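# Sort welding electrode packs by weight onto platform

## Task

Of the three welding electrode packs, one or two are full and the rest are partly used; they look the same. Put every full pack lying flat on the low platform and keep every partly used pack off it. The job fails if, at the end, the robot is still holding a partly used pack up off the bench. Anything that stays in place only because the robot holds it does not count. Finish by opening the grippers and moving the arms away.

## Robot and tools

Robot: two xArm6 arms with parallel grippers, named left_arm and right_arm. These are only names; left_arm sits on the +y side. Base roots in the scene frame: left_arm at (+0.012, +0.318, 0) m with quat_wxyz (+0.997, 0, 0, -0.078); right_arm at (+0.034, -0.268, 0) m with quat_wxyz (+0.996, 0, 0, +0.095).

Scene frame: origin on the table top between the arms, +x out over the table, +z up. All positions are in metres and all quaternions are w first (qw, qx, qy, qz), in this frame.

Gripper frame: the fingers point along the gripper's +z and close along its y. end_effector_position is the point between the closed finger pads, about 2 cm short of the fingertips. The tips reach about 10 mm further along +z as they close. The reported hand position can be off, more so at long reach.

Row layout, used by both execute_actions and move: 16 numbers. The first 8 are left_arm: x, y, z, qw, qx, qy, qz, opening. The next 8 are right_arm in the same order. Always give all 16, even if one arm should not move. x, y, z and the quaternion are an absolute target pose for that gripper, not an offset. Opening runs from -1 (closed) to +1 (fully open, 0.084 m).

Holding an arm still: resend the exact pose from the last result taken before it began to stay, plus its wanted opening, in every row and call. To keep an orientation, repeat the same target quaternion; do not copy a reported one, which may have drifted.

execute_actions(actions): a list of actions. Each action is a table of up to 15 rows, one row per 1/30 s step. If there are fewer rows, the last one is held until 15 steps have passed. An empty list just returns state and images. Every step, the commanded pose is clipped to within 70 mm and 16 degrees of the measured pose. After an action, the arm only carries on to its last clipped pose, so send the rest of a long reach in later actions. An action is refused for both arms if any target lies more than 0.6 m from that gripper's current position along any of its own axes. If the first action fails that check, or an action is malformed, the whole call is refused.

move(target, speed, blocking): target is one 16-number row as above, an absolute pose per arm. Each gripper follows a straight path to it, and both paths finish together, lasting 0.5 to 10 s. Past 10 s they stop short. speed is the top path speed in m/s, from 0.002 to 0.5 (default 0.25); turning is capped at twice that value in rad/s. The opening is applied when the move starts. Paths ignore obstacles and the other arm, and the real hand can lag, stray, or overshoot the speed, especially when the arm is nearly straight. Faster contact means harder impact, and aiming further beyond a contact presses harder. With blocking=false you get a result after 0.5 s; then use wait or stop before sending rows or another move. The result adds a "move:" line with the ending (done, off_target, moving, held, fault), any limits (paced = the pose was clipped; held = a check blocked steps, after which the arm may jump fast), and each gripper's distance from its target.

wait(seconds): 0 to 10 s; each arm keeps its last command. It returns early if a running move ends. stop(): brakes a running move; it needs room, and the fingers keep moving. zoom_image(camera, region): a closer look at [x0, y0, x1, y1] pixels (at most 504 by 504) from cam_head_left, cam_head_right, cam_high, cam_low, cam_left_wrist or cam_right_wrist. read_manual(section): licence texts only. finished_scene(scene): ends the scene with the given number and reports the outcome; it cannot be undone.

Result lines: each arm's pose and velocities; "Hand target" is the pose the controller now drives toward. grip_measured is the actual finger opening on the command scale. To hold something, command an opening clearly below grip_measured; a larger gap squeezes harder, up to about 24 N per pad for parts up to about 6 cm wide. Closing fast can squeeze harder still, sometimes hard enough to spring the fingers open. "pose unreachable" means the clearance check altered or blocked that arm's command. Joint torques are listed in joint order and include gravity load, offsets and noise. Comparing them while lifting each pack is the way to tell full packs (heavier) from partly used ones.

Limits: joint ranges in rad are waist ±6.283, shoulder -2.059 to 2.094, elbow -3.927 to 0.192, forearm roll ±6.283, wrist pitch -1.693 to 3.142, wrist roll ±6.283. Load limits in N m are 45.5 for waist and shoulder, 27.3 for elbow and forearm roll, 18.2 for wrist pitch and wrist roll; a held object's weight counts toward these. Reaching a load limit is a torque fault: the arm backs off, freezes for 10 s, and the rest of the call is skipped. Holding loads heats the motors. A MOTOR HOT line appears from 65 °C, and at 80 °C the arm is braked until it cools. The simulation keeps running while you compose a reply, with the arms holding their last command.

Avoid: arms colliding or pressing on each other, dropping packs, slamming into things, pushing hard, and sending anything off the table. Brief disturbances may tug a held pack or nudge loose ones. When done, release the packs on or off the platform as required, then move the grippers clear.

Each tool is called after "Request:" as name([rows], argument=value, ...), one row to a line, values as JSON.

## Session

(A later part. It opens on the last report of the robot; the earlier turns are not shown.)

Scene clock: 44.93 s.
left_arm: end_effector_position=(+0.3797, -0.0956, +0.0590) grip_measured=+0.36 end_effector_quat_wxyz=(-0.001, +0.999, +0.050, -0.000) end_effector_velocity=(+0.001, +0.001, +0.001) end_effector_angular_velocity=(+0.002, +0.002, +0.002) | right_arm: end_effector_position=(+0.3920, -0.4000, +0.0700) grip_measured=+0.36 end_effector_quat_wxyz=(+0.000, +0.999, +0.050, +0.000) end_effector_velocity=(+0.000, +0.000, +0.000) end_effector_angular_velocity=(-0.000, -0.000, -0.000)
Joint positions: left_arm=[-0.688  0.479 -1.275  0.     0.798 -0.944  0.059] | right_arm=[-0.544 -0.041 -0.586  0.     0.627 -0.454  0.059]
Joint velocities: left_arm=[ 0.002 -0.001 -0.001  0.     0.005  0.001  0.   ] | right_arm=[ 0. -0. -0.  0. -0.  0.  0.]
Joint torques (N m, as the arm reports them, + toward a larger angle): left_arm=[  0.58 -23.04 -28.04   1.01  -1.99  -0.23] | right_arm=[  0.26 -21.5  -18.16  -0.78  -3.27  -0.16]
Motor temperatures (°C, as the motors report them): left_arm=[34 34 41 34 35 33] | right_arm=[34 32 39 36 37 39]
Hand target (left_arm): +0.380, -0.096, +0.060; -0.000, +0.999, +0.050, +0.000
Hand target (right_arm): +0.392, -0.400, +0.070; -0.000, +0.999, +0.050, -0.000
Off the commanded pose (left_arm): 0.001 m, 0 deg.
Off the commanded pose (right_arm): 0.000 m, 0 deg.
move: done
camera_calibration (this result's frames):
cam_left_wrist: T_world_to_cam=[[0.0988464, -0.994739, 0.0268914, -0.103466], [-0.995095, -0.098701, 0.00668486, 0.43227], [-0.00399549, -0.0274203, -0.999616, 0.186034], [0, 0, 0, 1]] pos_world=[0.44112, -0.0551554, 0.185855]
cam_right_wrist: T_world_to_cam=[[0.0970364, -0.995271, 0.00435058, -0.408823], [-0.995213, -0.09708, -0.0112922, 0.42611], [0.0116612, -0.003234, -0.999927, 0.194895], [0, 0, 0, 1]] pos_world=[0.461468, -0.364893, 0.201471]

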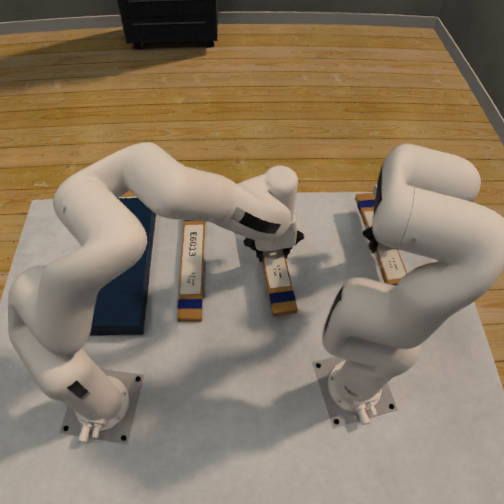

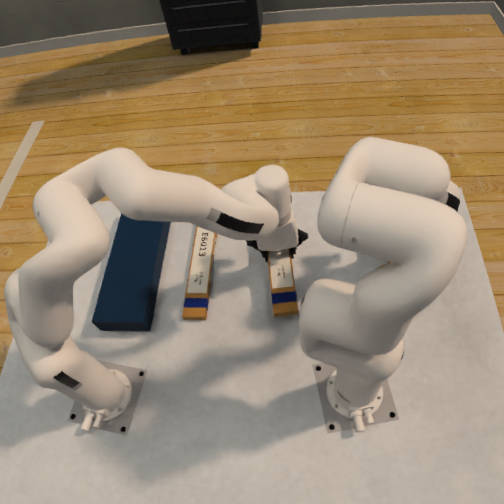

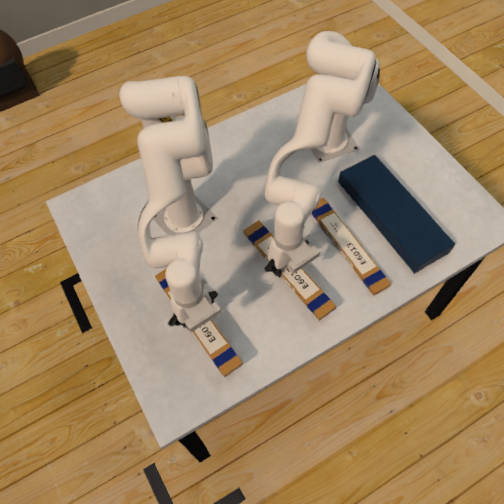

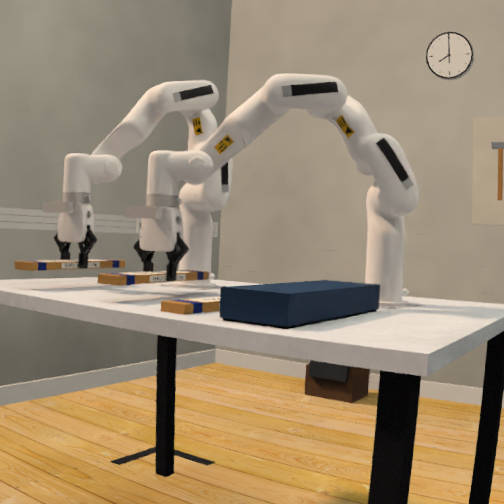

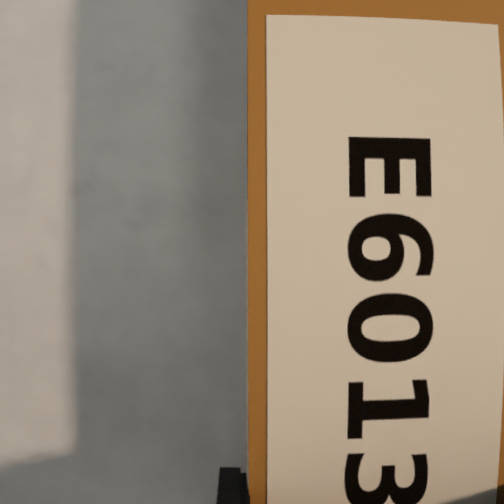

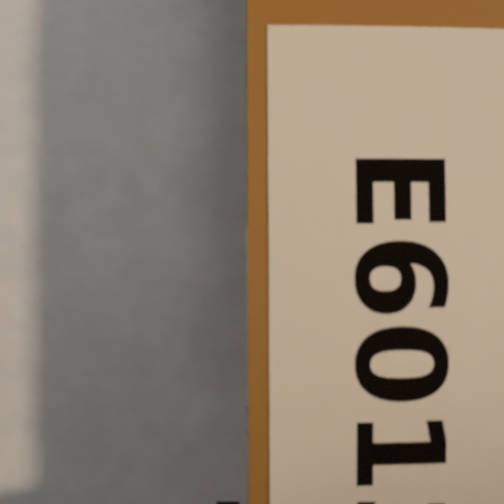

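Request:
move(target=[0.385,0.08,0.105,0,1,0.02,0,-0.2,0.39,-0.3,0.06,0,1,0.05,0,-0.2])

Request:
move(target=[0.385,0.346,0.105,0,1,0,0,-0.2,0.39,-0.06,0.04,0,1,0,0,-0.2])

Request:
zoom_image(camera="cam_low", region=[200,220,420,340])

Scene clock: 56.63 s.
left_arm: end_effector_position=(+0.3848, +0.0795, +0.1049) grip_measured=+0.36 end_effector_quat_wxyz=(-0.000, +1.000, +0.020, -0.001) end_effector_velocity=(+0.001, +0.002, +0.002) end_effector_angular_velocity=(-0.002, -0.002, +0.001) | right_arm: end_effector_position=(+0.3905, -0.3000, +0.0600) grip_measured=+0.36 end_effector_quat_wxyz=(-0.000, +0.999, +0.050, +0.000) end_effector_velocity=(-0.000, +0.001, -0.000) end_effector_angular_velocity=(-0.000, +0.000, +0.000)
Joint positions: left_arm=[-0.412  0.065 -0.839 -0.001  0.775 -0.607  0.059] | right_arm=[-0.28  -0.087 -0.495  0.002  0.581 -0.192  0.059]
Joint velocities: left_arm=[ 0.006 -0.007  0.004 -0.002  0.001  0.006  0.   ] | right_arm=[ 0.004  0.     0.001 -0.001 -0.     0.004  0.   ]
Joint torques (N m, as the arm reports them, + toward a larger angle): left_arm=[  0.5  -15.79 -27.38   1.01  -1.83  -0.03] | right_arm=[  0.15 -19.77 -17.65  -0.96  -3.31  -0.11]
Motor temperatures (°C, as the motors report them): left_arm=[34 35 42 34 35 33] | right_arm=[34 33 39 36 37 39]
Hand target (left_arm): +0.385, +0.080, +0.105; +0.000, +1.000, +0.020, -0.000
Hand target (right_arm): +0.390, -0.300, +0.060; -0.000, +0.999, +0.050, +0.000
Off the commanded pose (left_arm): 0.001 m, 0 deg.
Off the commanded pose (right_arm): 0.000 m, 0 deg.
move: done
camera_calibration (this result's frames):
cam_left_wrist: T_world_to_cam=[[0.0385085, -0.998858, 0.0282724, 0.0924203], [-0.999241, -0.0383238, 0.00704784, 0.451115], [-0.00595629, -0.0285223, -0.999575, 0.237562], [0, 0, 0, 1]] pos_world=[0.448629, 0.116379, 0.231669]
cam_right_wrist: T_world_to_cam=[[0.0967654, -0.995301, 0.00343803, -0.308925], [-0.995231, -0.0968001, -0.0120156, 0.434329], [0.0122919, -0.00225894, -0.999922, 0.185248], [0, 0, 0, 1]] pos_world=[0.459874, -0.265012, 0.191514]

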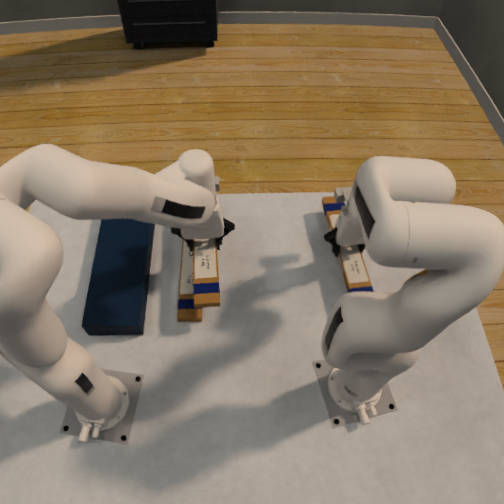

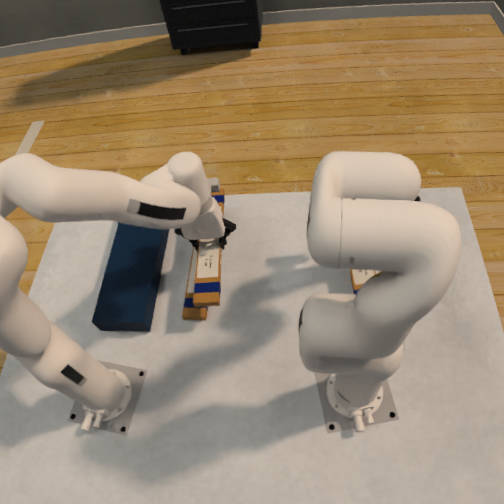

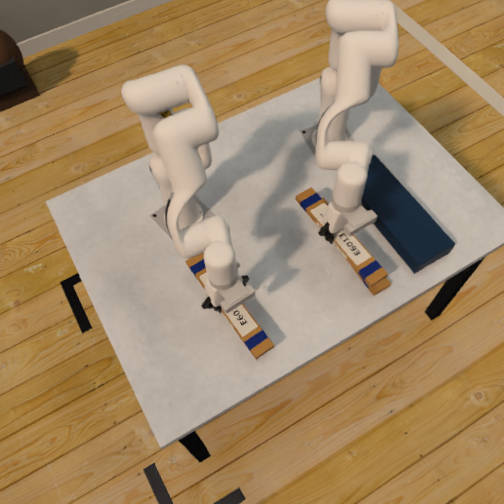

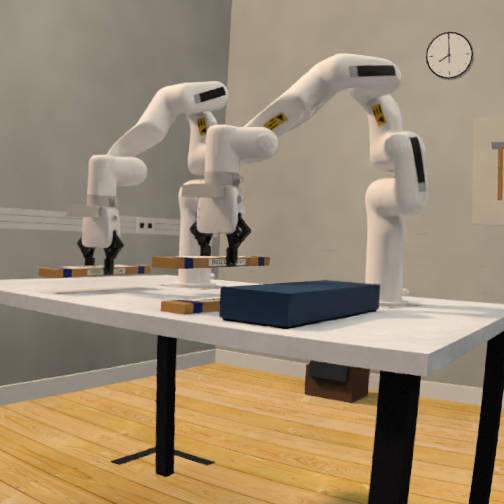

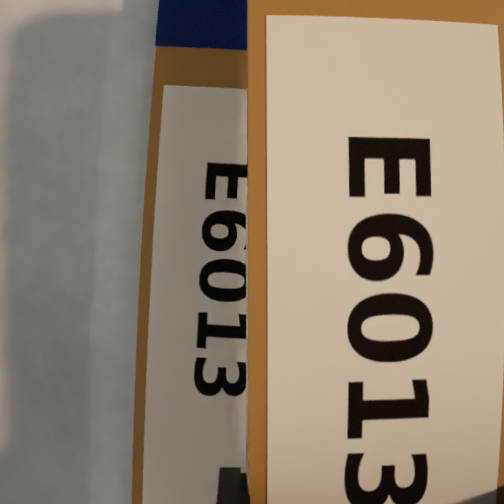

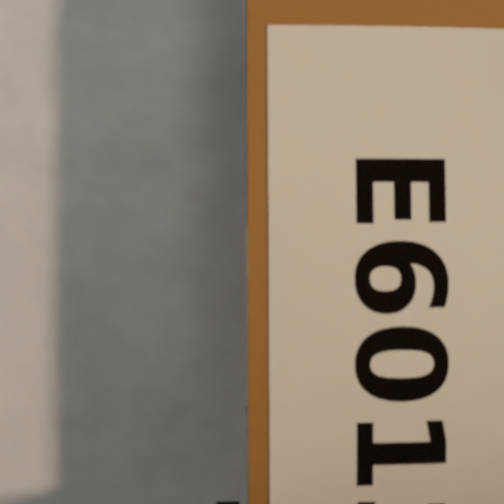

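Scene clock: 58.27 s.
left_arm: end_effector_position=(+0.3848, +0.3453, +0.1051) grip_measured=+0.36 end_effector_quat_wxyz=(+0.001, +1.000, -0.000, -0.001) end_effector_velocity=(+0.000, +0.003, +0.000) end_effector_angular_velocity=(-0.002, -0.000, +0.001) | right_arm: end_effector_position=(+0.3908, -0.0598, +0.0401) grip_measured=+0.36 end_effector_quat_wxyz=(-0.001, +1.000, -0.000, +0.000) end_effector_velocity=(+0.001, +0.003, +0.001) end_effector_angular_velocity=(-0.001, -0.003, -0.001)
Joint positions: left_arm=[ 0.23  -0.153 -0.59  -0.002  0.745  0.076  0.059] | right_arm=[ 0.338  0.132 -0.685  0.004  0.553  0.524  0.059]
Joint velocities: left_arm=[ 0.008  0.001 -0.002 -0.003  0.001  0.009 -0.   ] | right_arm=[ 0.004  0.004 -0.008 -0.003  0.002  0.008 -0.   ]
Joint torques (N m, as the arm reports them, + toward a larger angle): left_arm=[  0.41 -12.27 -27.07   0.82  -1.83  -0.33] | right_arm=[ -0.32 -24.54 -17.31  -0.73  -3.28  -0.19]
Motor temperatures (°C, as the motors report them): left_arm=[34 35 42 34 35 33] | right_arm=[34 33 39 36 37 39]
Hand target (left_arm): +0.385, +0.346, +0.105; +0.001, +1.000, -0.000, -0.001
Hand target (right_arm): +0.391, -0.059, +0.040; -0.001, +1.000, +0.000, +0.000
Off the commanded pose (left_arm): 0.001 m, 0 deg.
Off the commanded pose (right_arm): 0.001 m, 0 deg.
move: done
camera_calibration (this result's frames):
cam_left_wrist: T_world_to_cam=[[-0.00151674, -0.999561, 0.0295972, 0.373367], [-0.99997, 0.00174271, 0.00761035, 0.447673], [-0.00765858, -0.0295848, -0.999533, 0.246306], [0, 0, 0, 1]] pos_world=[0.450112, 0.37971, 0.231734]
cam_right_wrist: T_world_to_cam=[[-0.00315955, -0.999993, 0.00187799, -0.0310521], [-0.99993, 0.0031379, -0.0114237, 0.465477], [0.0114177, -0.00191396, -0.999933, 0.166313], [0, 0, 0, 1]] pos_world=[0.463448, -0.0321942, 0.171678]

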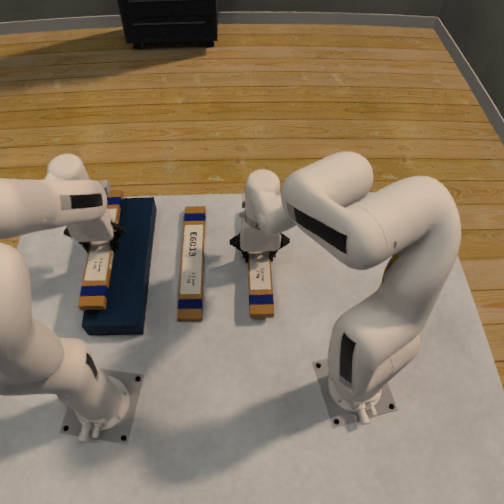

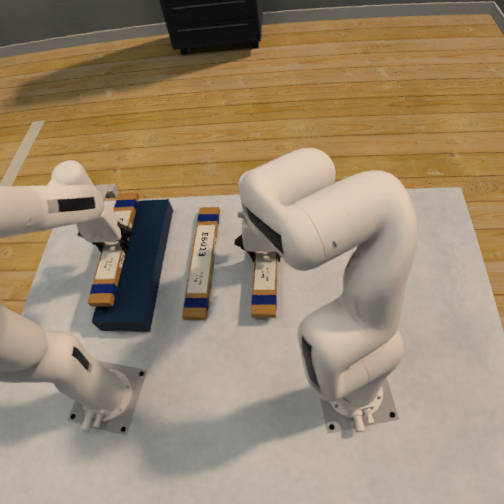

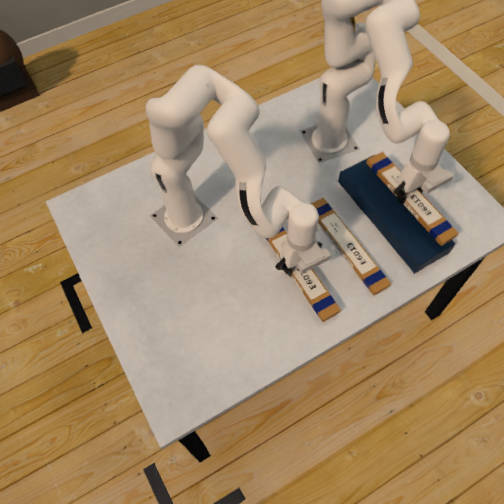

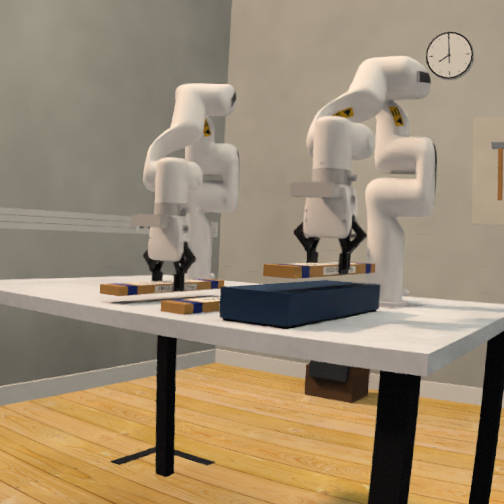

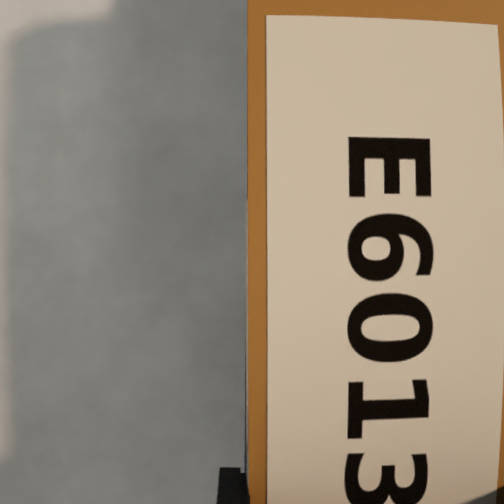

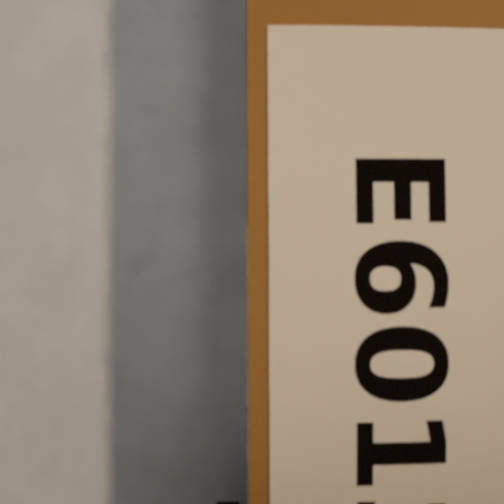

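Region (200, 220, 420, 340) of cam_low's 504x504 image, scaled by 2.291, with more detail than that image has; it fills the top 275 rows of this view, and the rest is white.

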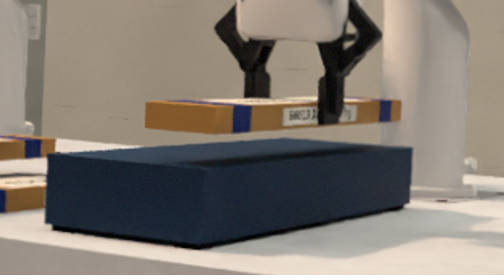

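Request:
move(target=[0.38,0.343,0.081,0,1,-0.005,0,-0.2,0.39,-0.05,0.021,0,1,0,0,-0.2], speed=0.04)

Request:
zoom_image(camera="cam_low", region=[200,220,420,340])

Scene clock: 63.40 s.
left_arm: end_effector_position=(+0.3801, +0.3430, +0.0813) grip_measured=+0.36 end_effector_quat_wxyz=(+0.000, +1.000, -0.005, +0.000) end_effector_velocity=(+0.001, -0.000, -0.000) end_effector_angular_velocity=(-0.000, -0.006, -0.000) | right_arm: end_effector_position=(+0.3903, -0.0499, +0.0214) grip_measured=+0.36 end_effector_quat_wxyz=(-0.000, +1.000, -0.000, +0.000) end_effector_velocity=(+0.001, +0.000, -0.001) end_effector_angular_velocity=(+0.000, -0.000, -0.003)
Joint positions: left_arm=[ 0.224 -0.111 -0.549 -0.     0.66   0.079  0.059] | right_arm=[ 0.36   0.197 -0.7    0.     0.502  0.549  0.059]
Joint velocities: left_arm=[-0.     0.002  0.    -0.001 -0.008  0.001 -0.   ] | right_arm=[-0.001  0.005 -0.001 -0.    -0.003  0.002 -0.   ]
Joint torques (N m, as the arm reports them, + toward a larger angle): left_arm=[  0.21 -12.01 -25.7    0.94  -2.01  -0.26] | right_arm=[  0.34 -24.98 -16.28  -0.81  -3.18  -0.18]
Motor temperatures (°C, as the motors report them): left_arm=[34 35 42 34 35 33] | right_arm=[34 33 39 36 37 39]
Hand target (left_arm): +0.380, +0.343, +0.081; +0.000, +1.000, -0.005, +0.000
Hand target (right_arm): +0.390, -0.050, +0.021; -0.000, +1.000, +0.000, -0.000
Off the commanded pose (left_arm): 0.000 m, 0 deg.
Off the commanded pose (right_arm): 0.000 m, 0 deg.
move: done
camera_calibration (this result's frames):
cam_left_wrist: T_world_to_cam=[[-0.0111439, -0.99953, 0.0285739, 0.375492], [-0.999922, 0.0113008, 0.00533593, 0.440101], [-0.00565633, -0.0285122, -0.999577, 0.221348], [0, 0, 0, 1]] pos_world=[0.445503, 0.376653, 0.208176]
cam_right_wrist: T_world_to_cam=[[-0.00275472, -0.999989, 0.00374836, -0.0212421], [-0.999926, 0.00271012, -0.0118535, 0.464683], [0.0118432, -0.00378074, -0.999923, 0.147308], [0, 0, 0, 1]] pos_world=[0.462845, -0.0219443, 0.152885]

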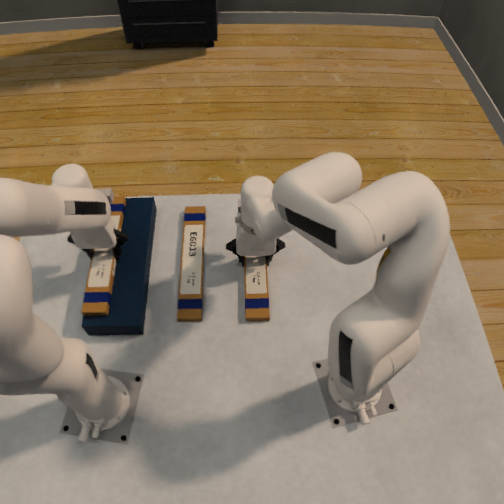

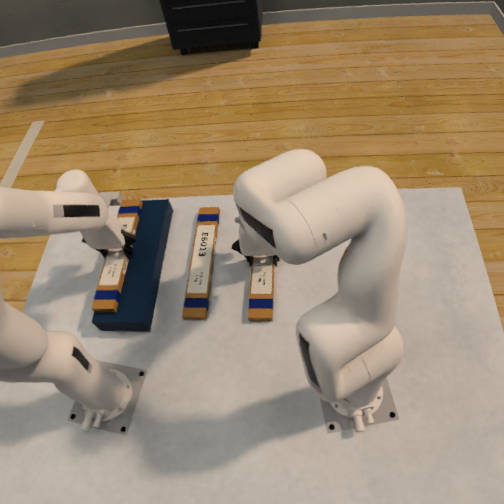

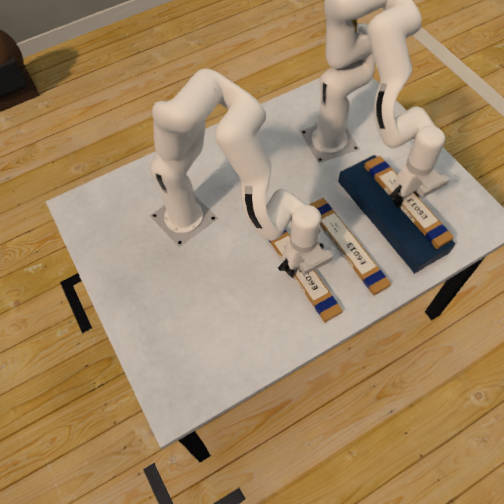

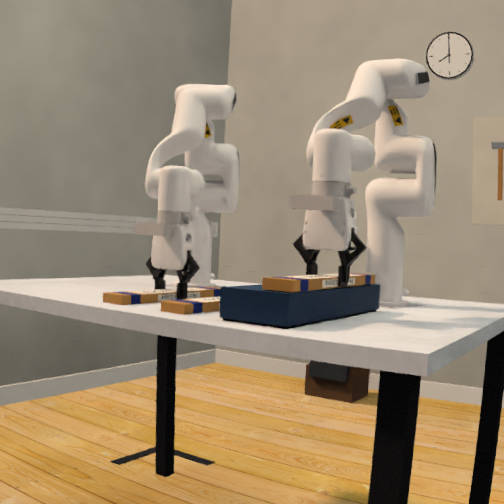

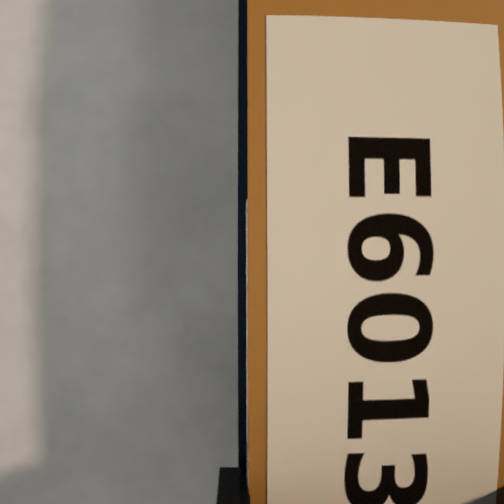

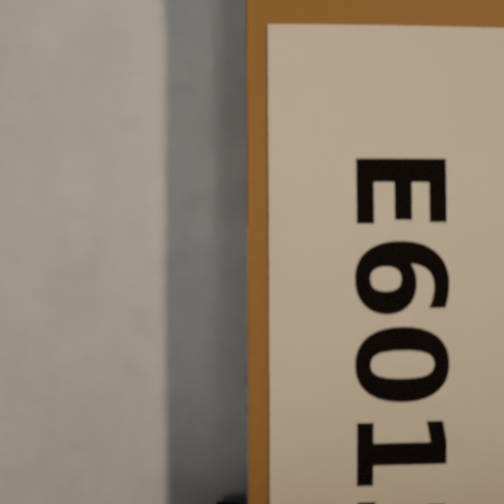

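Region (200, 220, 420, 340) of cam_low's 504x504 image, scaled by 2.291, with more detail than that image has; it fills the top 275 rows of this view, and the rest is white.

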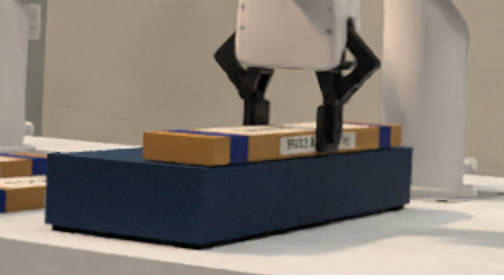

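Nearly touching.

Request:
execute_actions([
  [[0.38,0.343,0.080,0,1,-0.005,0,-0.2,0.39,-0.05,0.021,0,1,0,0,1],[0.38,0.343,0.079,0,1,-0.005,0,-0.2,0.39,-0.05,0.021,0,1,0,0,1],[0.38,0.343,0.079,0,1,-0.005,0,-0.2,0.39,-0.05,0.021,0,1,0,0,1],[0.38,0.343,0.079,0,1,-0.005,0,-0.2,0.39,-0.05,0.021,0,1,0,0,1],[0.38,0.343,0.079,0,1,-0.005,0,-0.2,0.39,-0.05,0.021,0,1,0,0,1],[0.38,0.343,0.079,0,1,-0.005,0,-0.2,0.39,-0.05,0.021,0,1,0,0,1],[0.38,0.343,0.079,0,1,-0.005,0,1,0.39,-0.05,0.021,0,1,0,0,1]],
])

Request:
move(target=[0.38,0.343,0.125,0,1,-0.005,0,1,0.39,-0.05,0.07,0,1,0,0,1])

Request:
move(target=[0.38,0.2,0.125,0,1,0,0,1,0.37,-0.2,0.09,0,1,0,0,1], speed=0.35)

Request:
move(target=[0.385,-0.05,0.06,0,1,0,0,1,0.33,-0.4,0.12,0,1,0,0,1], speed=0.35)

Scene clock: 72.77 s.
left_arm: end_effector_position=(+0.3810, +0.3431, +0.0800) grip_measured=+1.00 end_effector_quat_wxyz=(-0.000, +1.000, -0.005, +0.002) end_effector_velocity=(-0.010, -0.001, -0.009) end_effector_angular_velocity=(-0.002, +0.028, -0.001) | right_arm: end_effector_position=(+0.3902, -0.0499, +0.0212) grip_measured=+1.00 end_effector_quat_wxyz=(-0.000, +1.000, -0.000, +0.000) end_effector_velocity=(+0.000, -0.000, -0.000) end_effector_angular_velocity=(-0.001, +0.001, -0.000)
Joint positions: left_arm=[ 0.224 -0.106 -0.549 -0.     0.652  0.079  0.084] | right_arm=[ 0.36   0.198 -0.7    0.     0.502  0.549  0.084]
Joint velocities: left_arm=[-0.     0.009  0.014 -0.     0.005  0.     0.001] | right_arm=[-0.001  0.002 -0.001 -0.     0.001 -0.     0.   ]
Joint torques (N m, as the arm reports them, + toward a larger angle): left_arm=[  0.34  -9.39 -20.67   1.05  -1.06  -0.24] | right_arm=[  0.2  -21.21 -13.3   -0.79  -2.26  -0.15]
Motor temperatures (°C, as the motors report them): left_arm=[34 34 42 34 35 33] | right_arm=[34 33 39 36 37 39]
Hand target (left_arm): +0.380, +0.343, +0.079; +0.000, +1.000, -0.005, +0.000
Hand target (right_arm): +0.390, -0.050, +0.021; -0.000, +1.000, +0.000, -0.000
Off the commanded pose (left_arm): 0.001 m, 0 deg.
Off the commanded pose (right_arm): 0.000 m, 0 deg.
camera_calibration (this result's frames):
cam_left_wrist: T_world_to_cam=[[-0.0111417, -0.99954, 0.028214, 0.37566], [-0.999933, 0.0112244, 0.00277401, 0.441192], [-0.00308942, -0.0281812, -0.999598, 0.218891], [0, 0, 0, 1]] pos_world=[0.446024, 0.376704, 0.20698]
cam_right_wrist: T_world_to_cam=[[-0.00274574, -0.999988, 0.00408293, -0.0212938], [-0.999928, 0.00269777, -0.0117088, 0.464535], [0.0116976, -0.00411479, -0.999923, 0.147162], [0, 0, 0, 1]] pos_world=[0.462722, -0.0219412, 0.152677]

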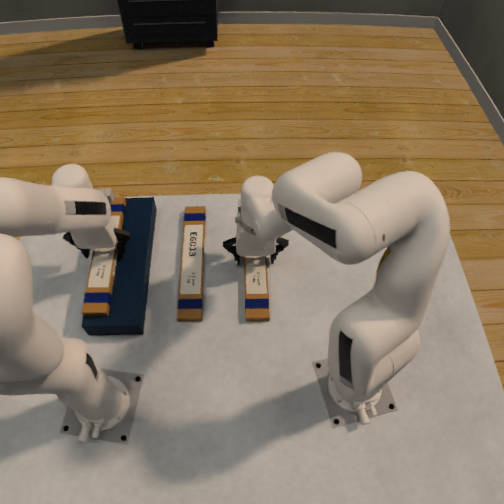

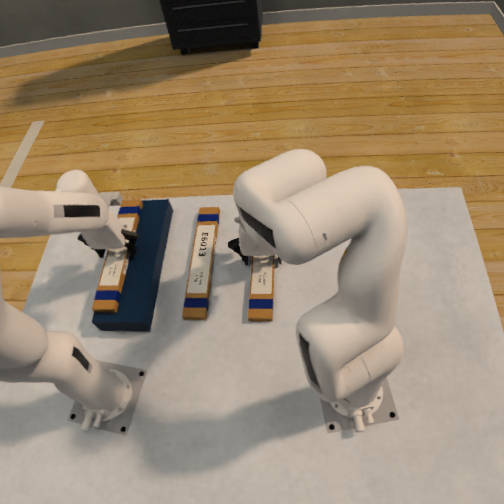

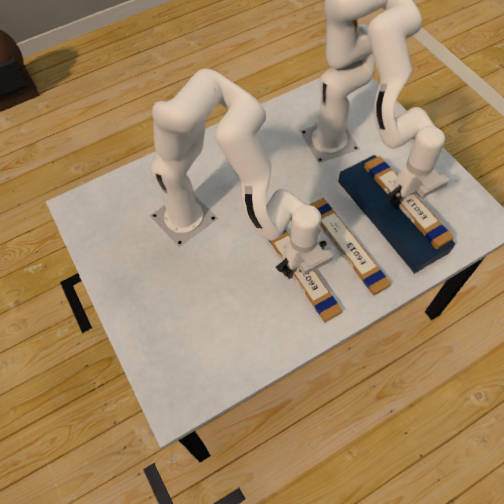

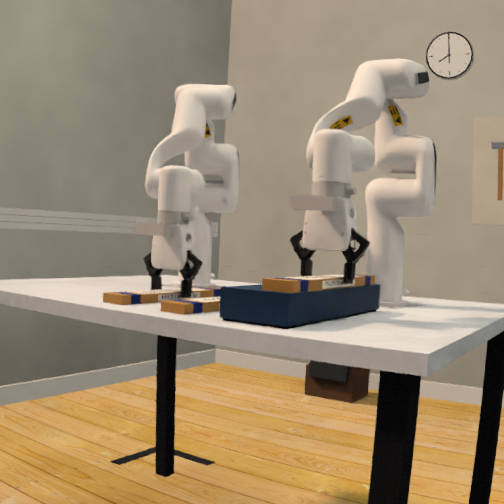

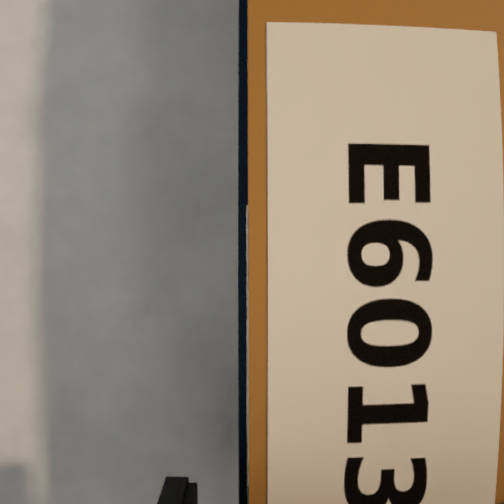

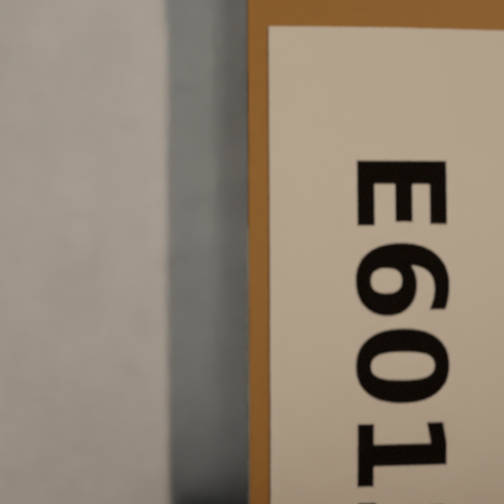

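Scene clock: 73.63 s.
left_arm: end_effector_position=(+0.3799, +0.3431, +0.1246) grip_measured=+1.00 end_effector_quat_wxyz=(-0.000, +1.000, -0.005, -0.000) end_effector_velocity=(+0.001, -0.000, +0.003) end_effector_angular_velocity=(-0.000, -0.003, -0.000) | right_arm: end_effector_position=(+0.3897, -0.0503, +0.0695) grip_measured=+1.00 end_effector_quat_wxyz=(+0.000, +1.000, -0.000, -0.000) end_effector_velocity=(+0.002, +0.000, +0.003) end_effector_angular_velocity=(+0.002, -0.003, -0.004)
Joint positions: left_arm=[ 0.225 -0.215 -0.594  0.     0.81   0.078  0.084] | right_arm=[ 0.36   0.067 -0.715 -0.     0.649  0.55   0.084]
Joint velocities: left_arm=[-0.    -0.005 -0.004 -0.     0.006  0.     0.   ] | right_arm=[-0.002 -0.006 -0.004  0.     0.006  0.002  0.   ]
Joint torques (N m, as the arm reports them, + toward a larger angle): left_arm=[  0.33  -8.55 -22.19   1.05  -1.03  -0.31] | right_arm=[  0.22 -19.79 -15.02  -0.85  -2.42  -0.06]
Motor temperatures (°C, as the motors report them): left_arm=[34 34 42 34 35 33] | right_arm=[34 33 39 36 37 39]
Hand target (left_arm): +0.380, +0.343, +0.125; -0.000, +1.000, -0.005, -0.000
Hand target (right_arm): +0.390, -0.050, +0.070; +0.000, +1.000, -0.000, +0.000
Off the commanded pose (left_arm): 0.000 m, 0 deg.
Off the commanded pose (right_arm): 0.001 m, 0 deg.
move: done
camera_calibration (this result's frames):
cam_left_wrist: T_world_to_cam=[[-0.0107131, -0.999546, 0.0281451, 0.374282], [-0.999919, 0.0109005, 0.00651207, 0.439605], [-0.00681592, -0.0280731, -0.999583, 0.264863], [0, 0, 0, 1]] pos_world=[0.445384, 0.376756, 0.251355]
cam_right_wrist: T_world_to_cam=[[-0.00292953, -0.999983, 0.00499956, -0.0218428], [-0.999937, 0.00287536, -0.0108078, 0.464644], [0.0107932, -0.00503091, -0.999929, 0.195847], [0, 0, 0, 1]] pos_world=[0.462437, -0.0221932, 0.200964]

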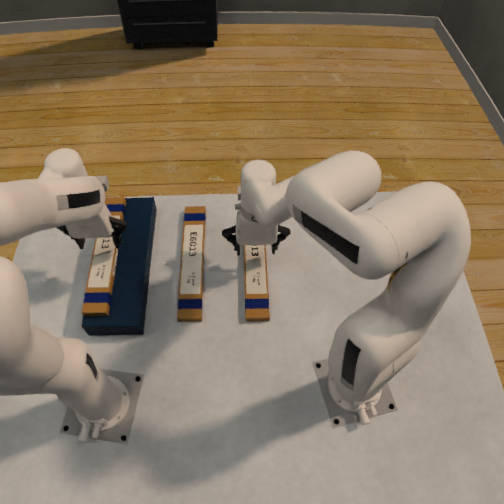

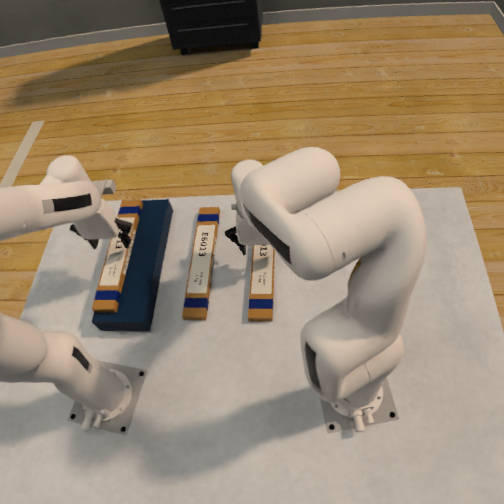

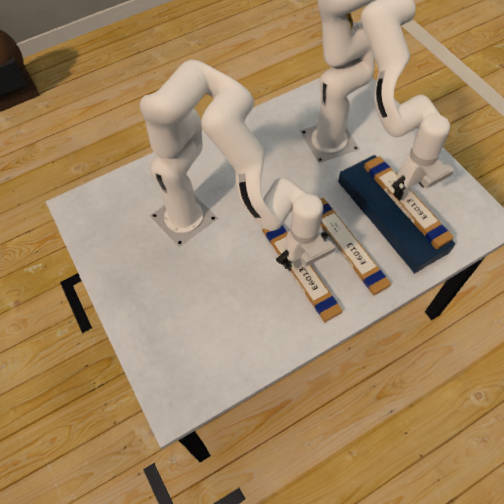

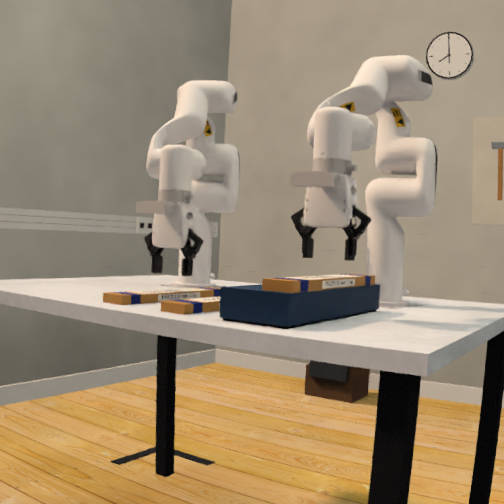

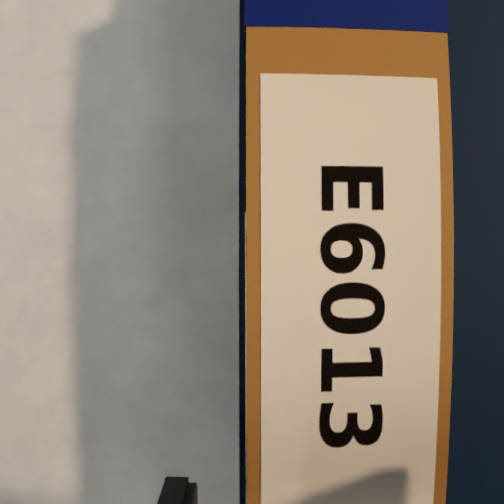

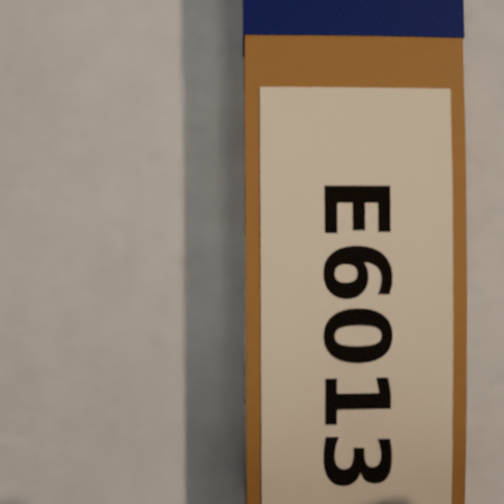

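Scene clock: 74.73 s.
left_arm: end_effector_position=(+0.3801, +0.2005, +0.1250) grip_measured=+1.00 end_effector_quat_wxyz=(-0.000, +1.000, +0.000, +0.000) end_effector_velocity=(+0.000, -0.001, -0.000) end_effector_angular_velocity=(+0.001, +0.001, +0.000) | right_arm: end_effector_position=(+0.3695, -0.1999, +0.0897) grip_measured=+1.00 end_effector_quat_wxyz=(+0.001, +1.000, +0.000, -0.000) end_effector_velocity=(+0.000, -0.002, +0.001) end_effector_angular_velocity=(+0.002, -0.000, -0.002)
Joint positions: left_arm=[-0.153 -0.156 -0.654  0.001  0.81  -0.31   0.084] | right_arm=[ 0.011 -0.225 -0.464 -0.003  0.69   0.202  0.084]
Joint velocities: left_arm=[-0.004  0.004 -0.003  0.001  0.001 -0.005  0.   ] | right_arm=[-0.008 -0.005  0.001  0.003  0.004 -0.009 -0.   ]
Joint torques (N m, as the arm reports them, + toward a larger angle): left_arm=[  0.43  -9.4  -22.33   1.04  -1.04  -0.21] | right_arm=[  0.17 -14.21 -15.28  -0.88  -2.25   0.1 ]
Motor temperatures (°C, as the motors report them): left_arm=[34 34 42 34 35 33] | right_arm=[34 33 39 36 37 39]
Hand target (left_arm): +0.380, +0.200, +0.125; -0.000, +1.000, -0.000, +0.000
Hand target (right_arm): +0.369, -0.200, +0.090; +0.001, +1.000, -0.000, -0.000
Off the commanded pose (left_arm): 0.001 m, 0 deg.
Off the commanded pose (right_arm): 0.001 m, 0 deg.
move: done
camera_calibration (this result's frames):
cam_left_wrist: T_world_to_cam=[[-0.000662913, -0.999616, 0.0276954, 0.227982], [-0.999988, 0.000796967, 0.00482954, 0.443602], [-0.00484976, -0.0276919, -0.999605, 0.260468], [0, 0, 0, 1]] pos_world=[0.445011, 0.234753, 0.251909]
cam_right_wrist: T_world_to_cam=[[-0.00231815, -0.999979, 0.00602763, -0.171965], [-0.999936, 0.00225105, -0.0111162, 0.444909], [0.0111024, -0.00605301, -0.99992, 0.215133], [0, 0, 0, 1]] pos_world=[0.442094, -0.17166, 0.221099]

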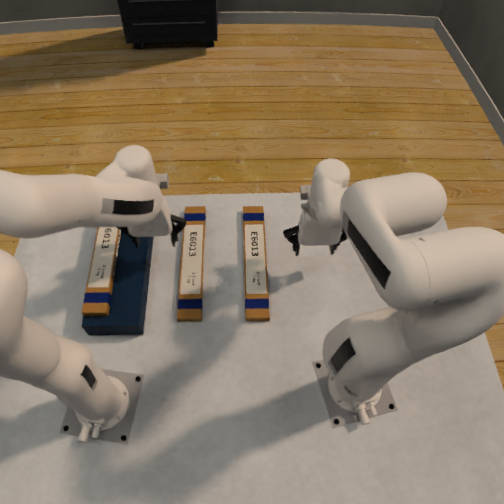

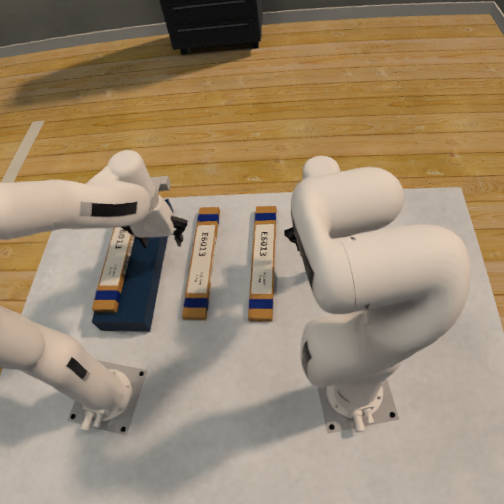

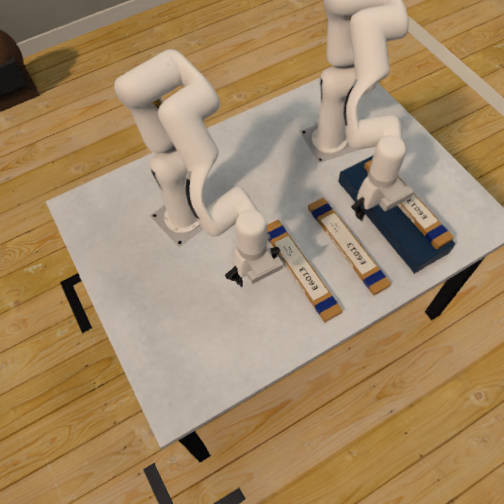

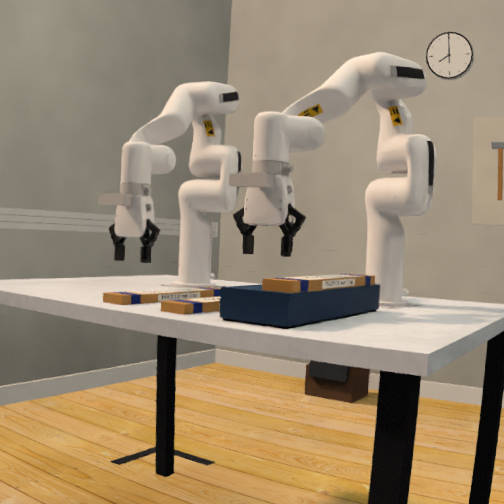

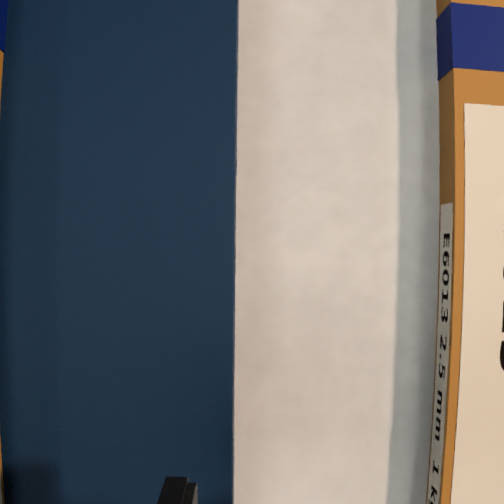

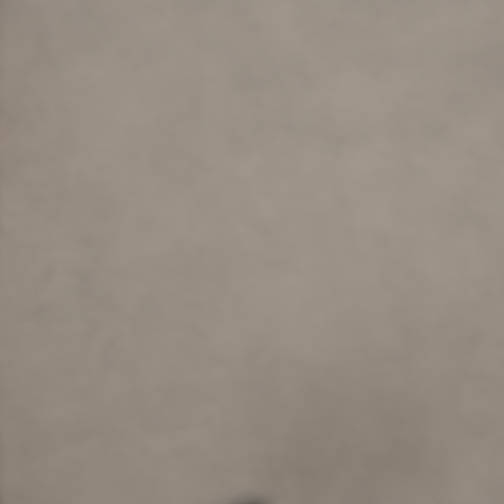

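Scene clock: 76.17 s.
left_arm: end_effector_position=(+0.3851, -0.0496, +0.0600) grip_measured=+1.00 end_effector_quat_wxyz=(-0.000, +1.000, +0.000, +0.001) end_effector_velocity=(+0.000, -0.001, -0.001) end_effector_angular_velocity=(+0.003, +0.002, -0.001) | right_arm: end_effector_position=(+0.3290, -0.4001, +0.1199) grip_measured=+1.00 end_effector_quat_wxyz=(+0.001, +1.000, +0.000, -0.001) end_effector_velocity=(+0.000, -0.001, +0.000) end_effector_angular_velocity=(+0.001, -0.002, +0.001)
Joint positions: left_arm=[-0.622  0.39  -1.137  0.002  0.747 -0.779  0.084] | right_arm=[-0.61  -0.375 -0.436 -0.004  0.811 -0.418  0.084]
Joint velocities: left_arm=[-0.002  0.008 -0.008  0.001  0.004 -0.002  0.   ] | right_arm=[-0.004  0.001 -0.002  0.002 -0.    -0.006  0.   ]
Joint torques (N m, as the arm reports them, + toward a larger angle): left_arm=[  0.52 -16.67 -21.55   0.98  -0.95  -0.26] | right_arm=[  0.35 -11.8  -16.2   -0.86  -2.34  -0.07]
Motor temperatures (°C, as the motors report them): left_arm=[34 34 42 34 35 33] | right_arm=[34 33 39 36 37 39]
Hand target (left_arm): +0.385, -0.050, +0.060; -0.000, +1.000, -0.000, +0.001
Hand target (right_arm): +0.329, -0.400, +0.120; +0.001, +1.000, -0.000, -0.001
Off the commanded pose (left_arm): 0.000 m, 0 deg.
Off the commanded pose (right_arm): 0.001 m, 0 deg.
move: done
camera_calibration (this result's frames):
cam_left_wrist: T_world_to_cam=[[-0.000869273, -0.999596, 0.0283965, -0.0201504], [-0.999991, 0.000985612, 0.0040832, 0.449208], [-0.00410954, -0.0283927, -0.999588, 0.18832], [0, 0, 0, 1]] pos_world=[0.44996, -0.0152381, 0.18698]
cam_right_wrist: T_world_to_cam=[[-0.00248737, -0.999975, 0.00669116, -0.372446], [-0.999948, 0.00242128, -0.00986702, 0.405183], [0.00985057, -0.00671536, -0.999929, 0.244724], [0, 0, 0, 1]] pos_world=[0.401825, -0.371774, 0.251196]

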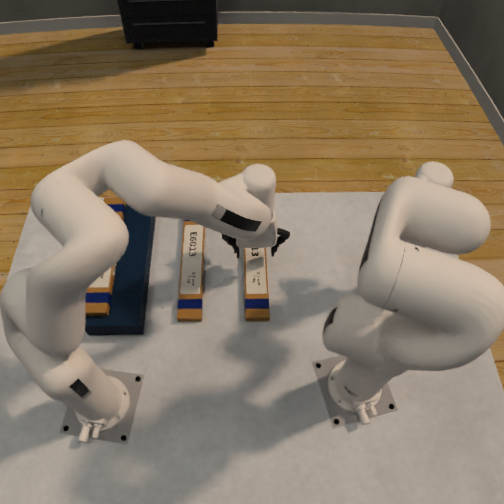

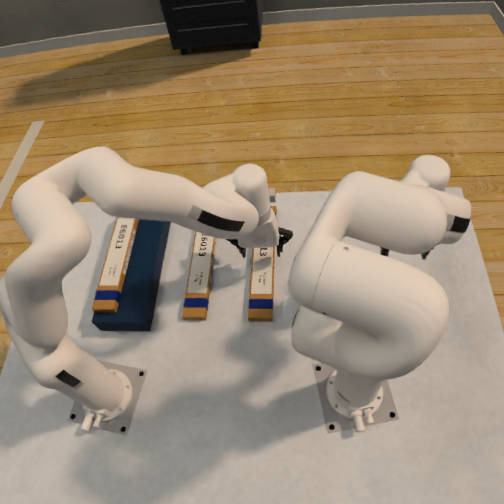

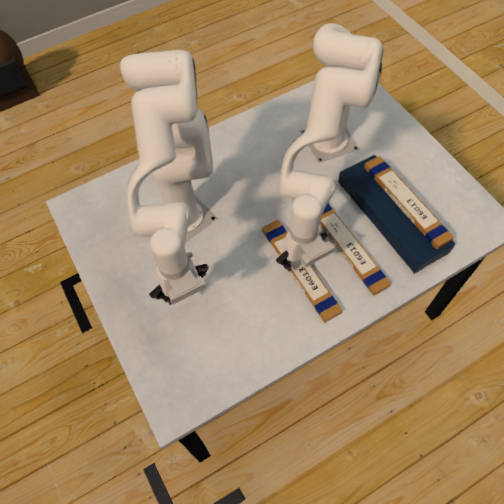

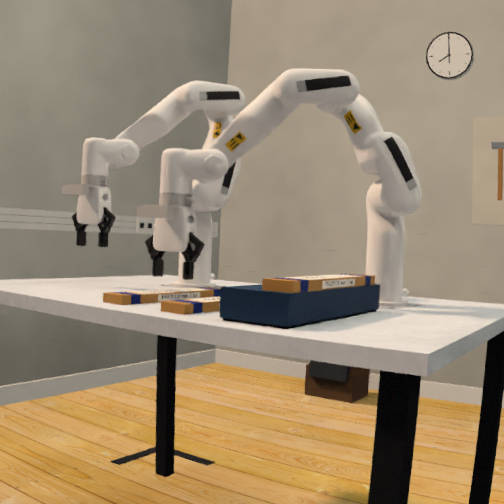

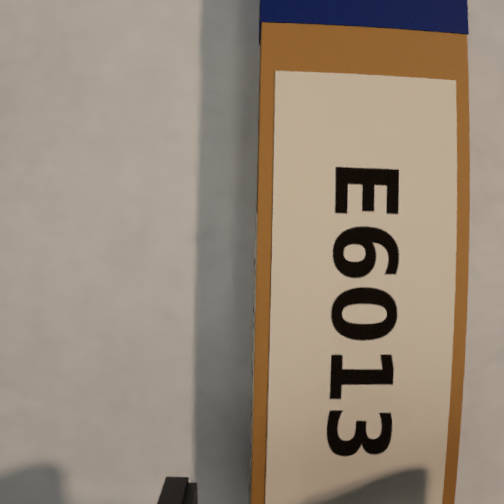

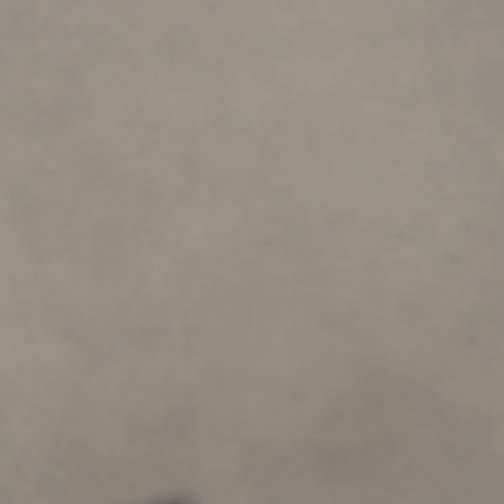

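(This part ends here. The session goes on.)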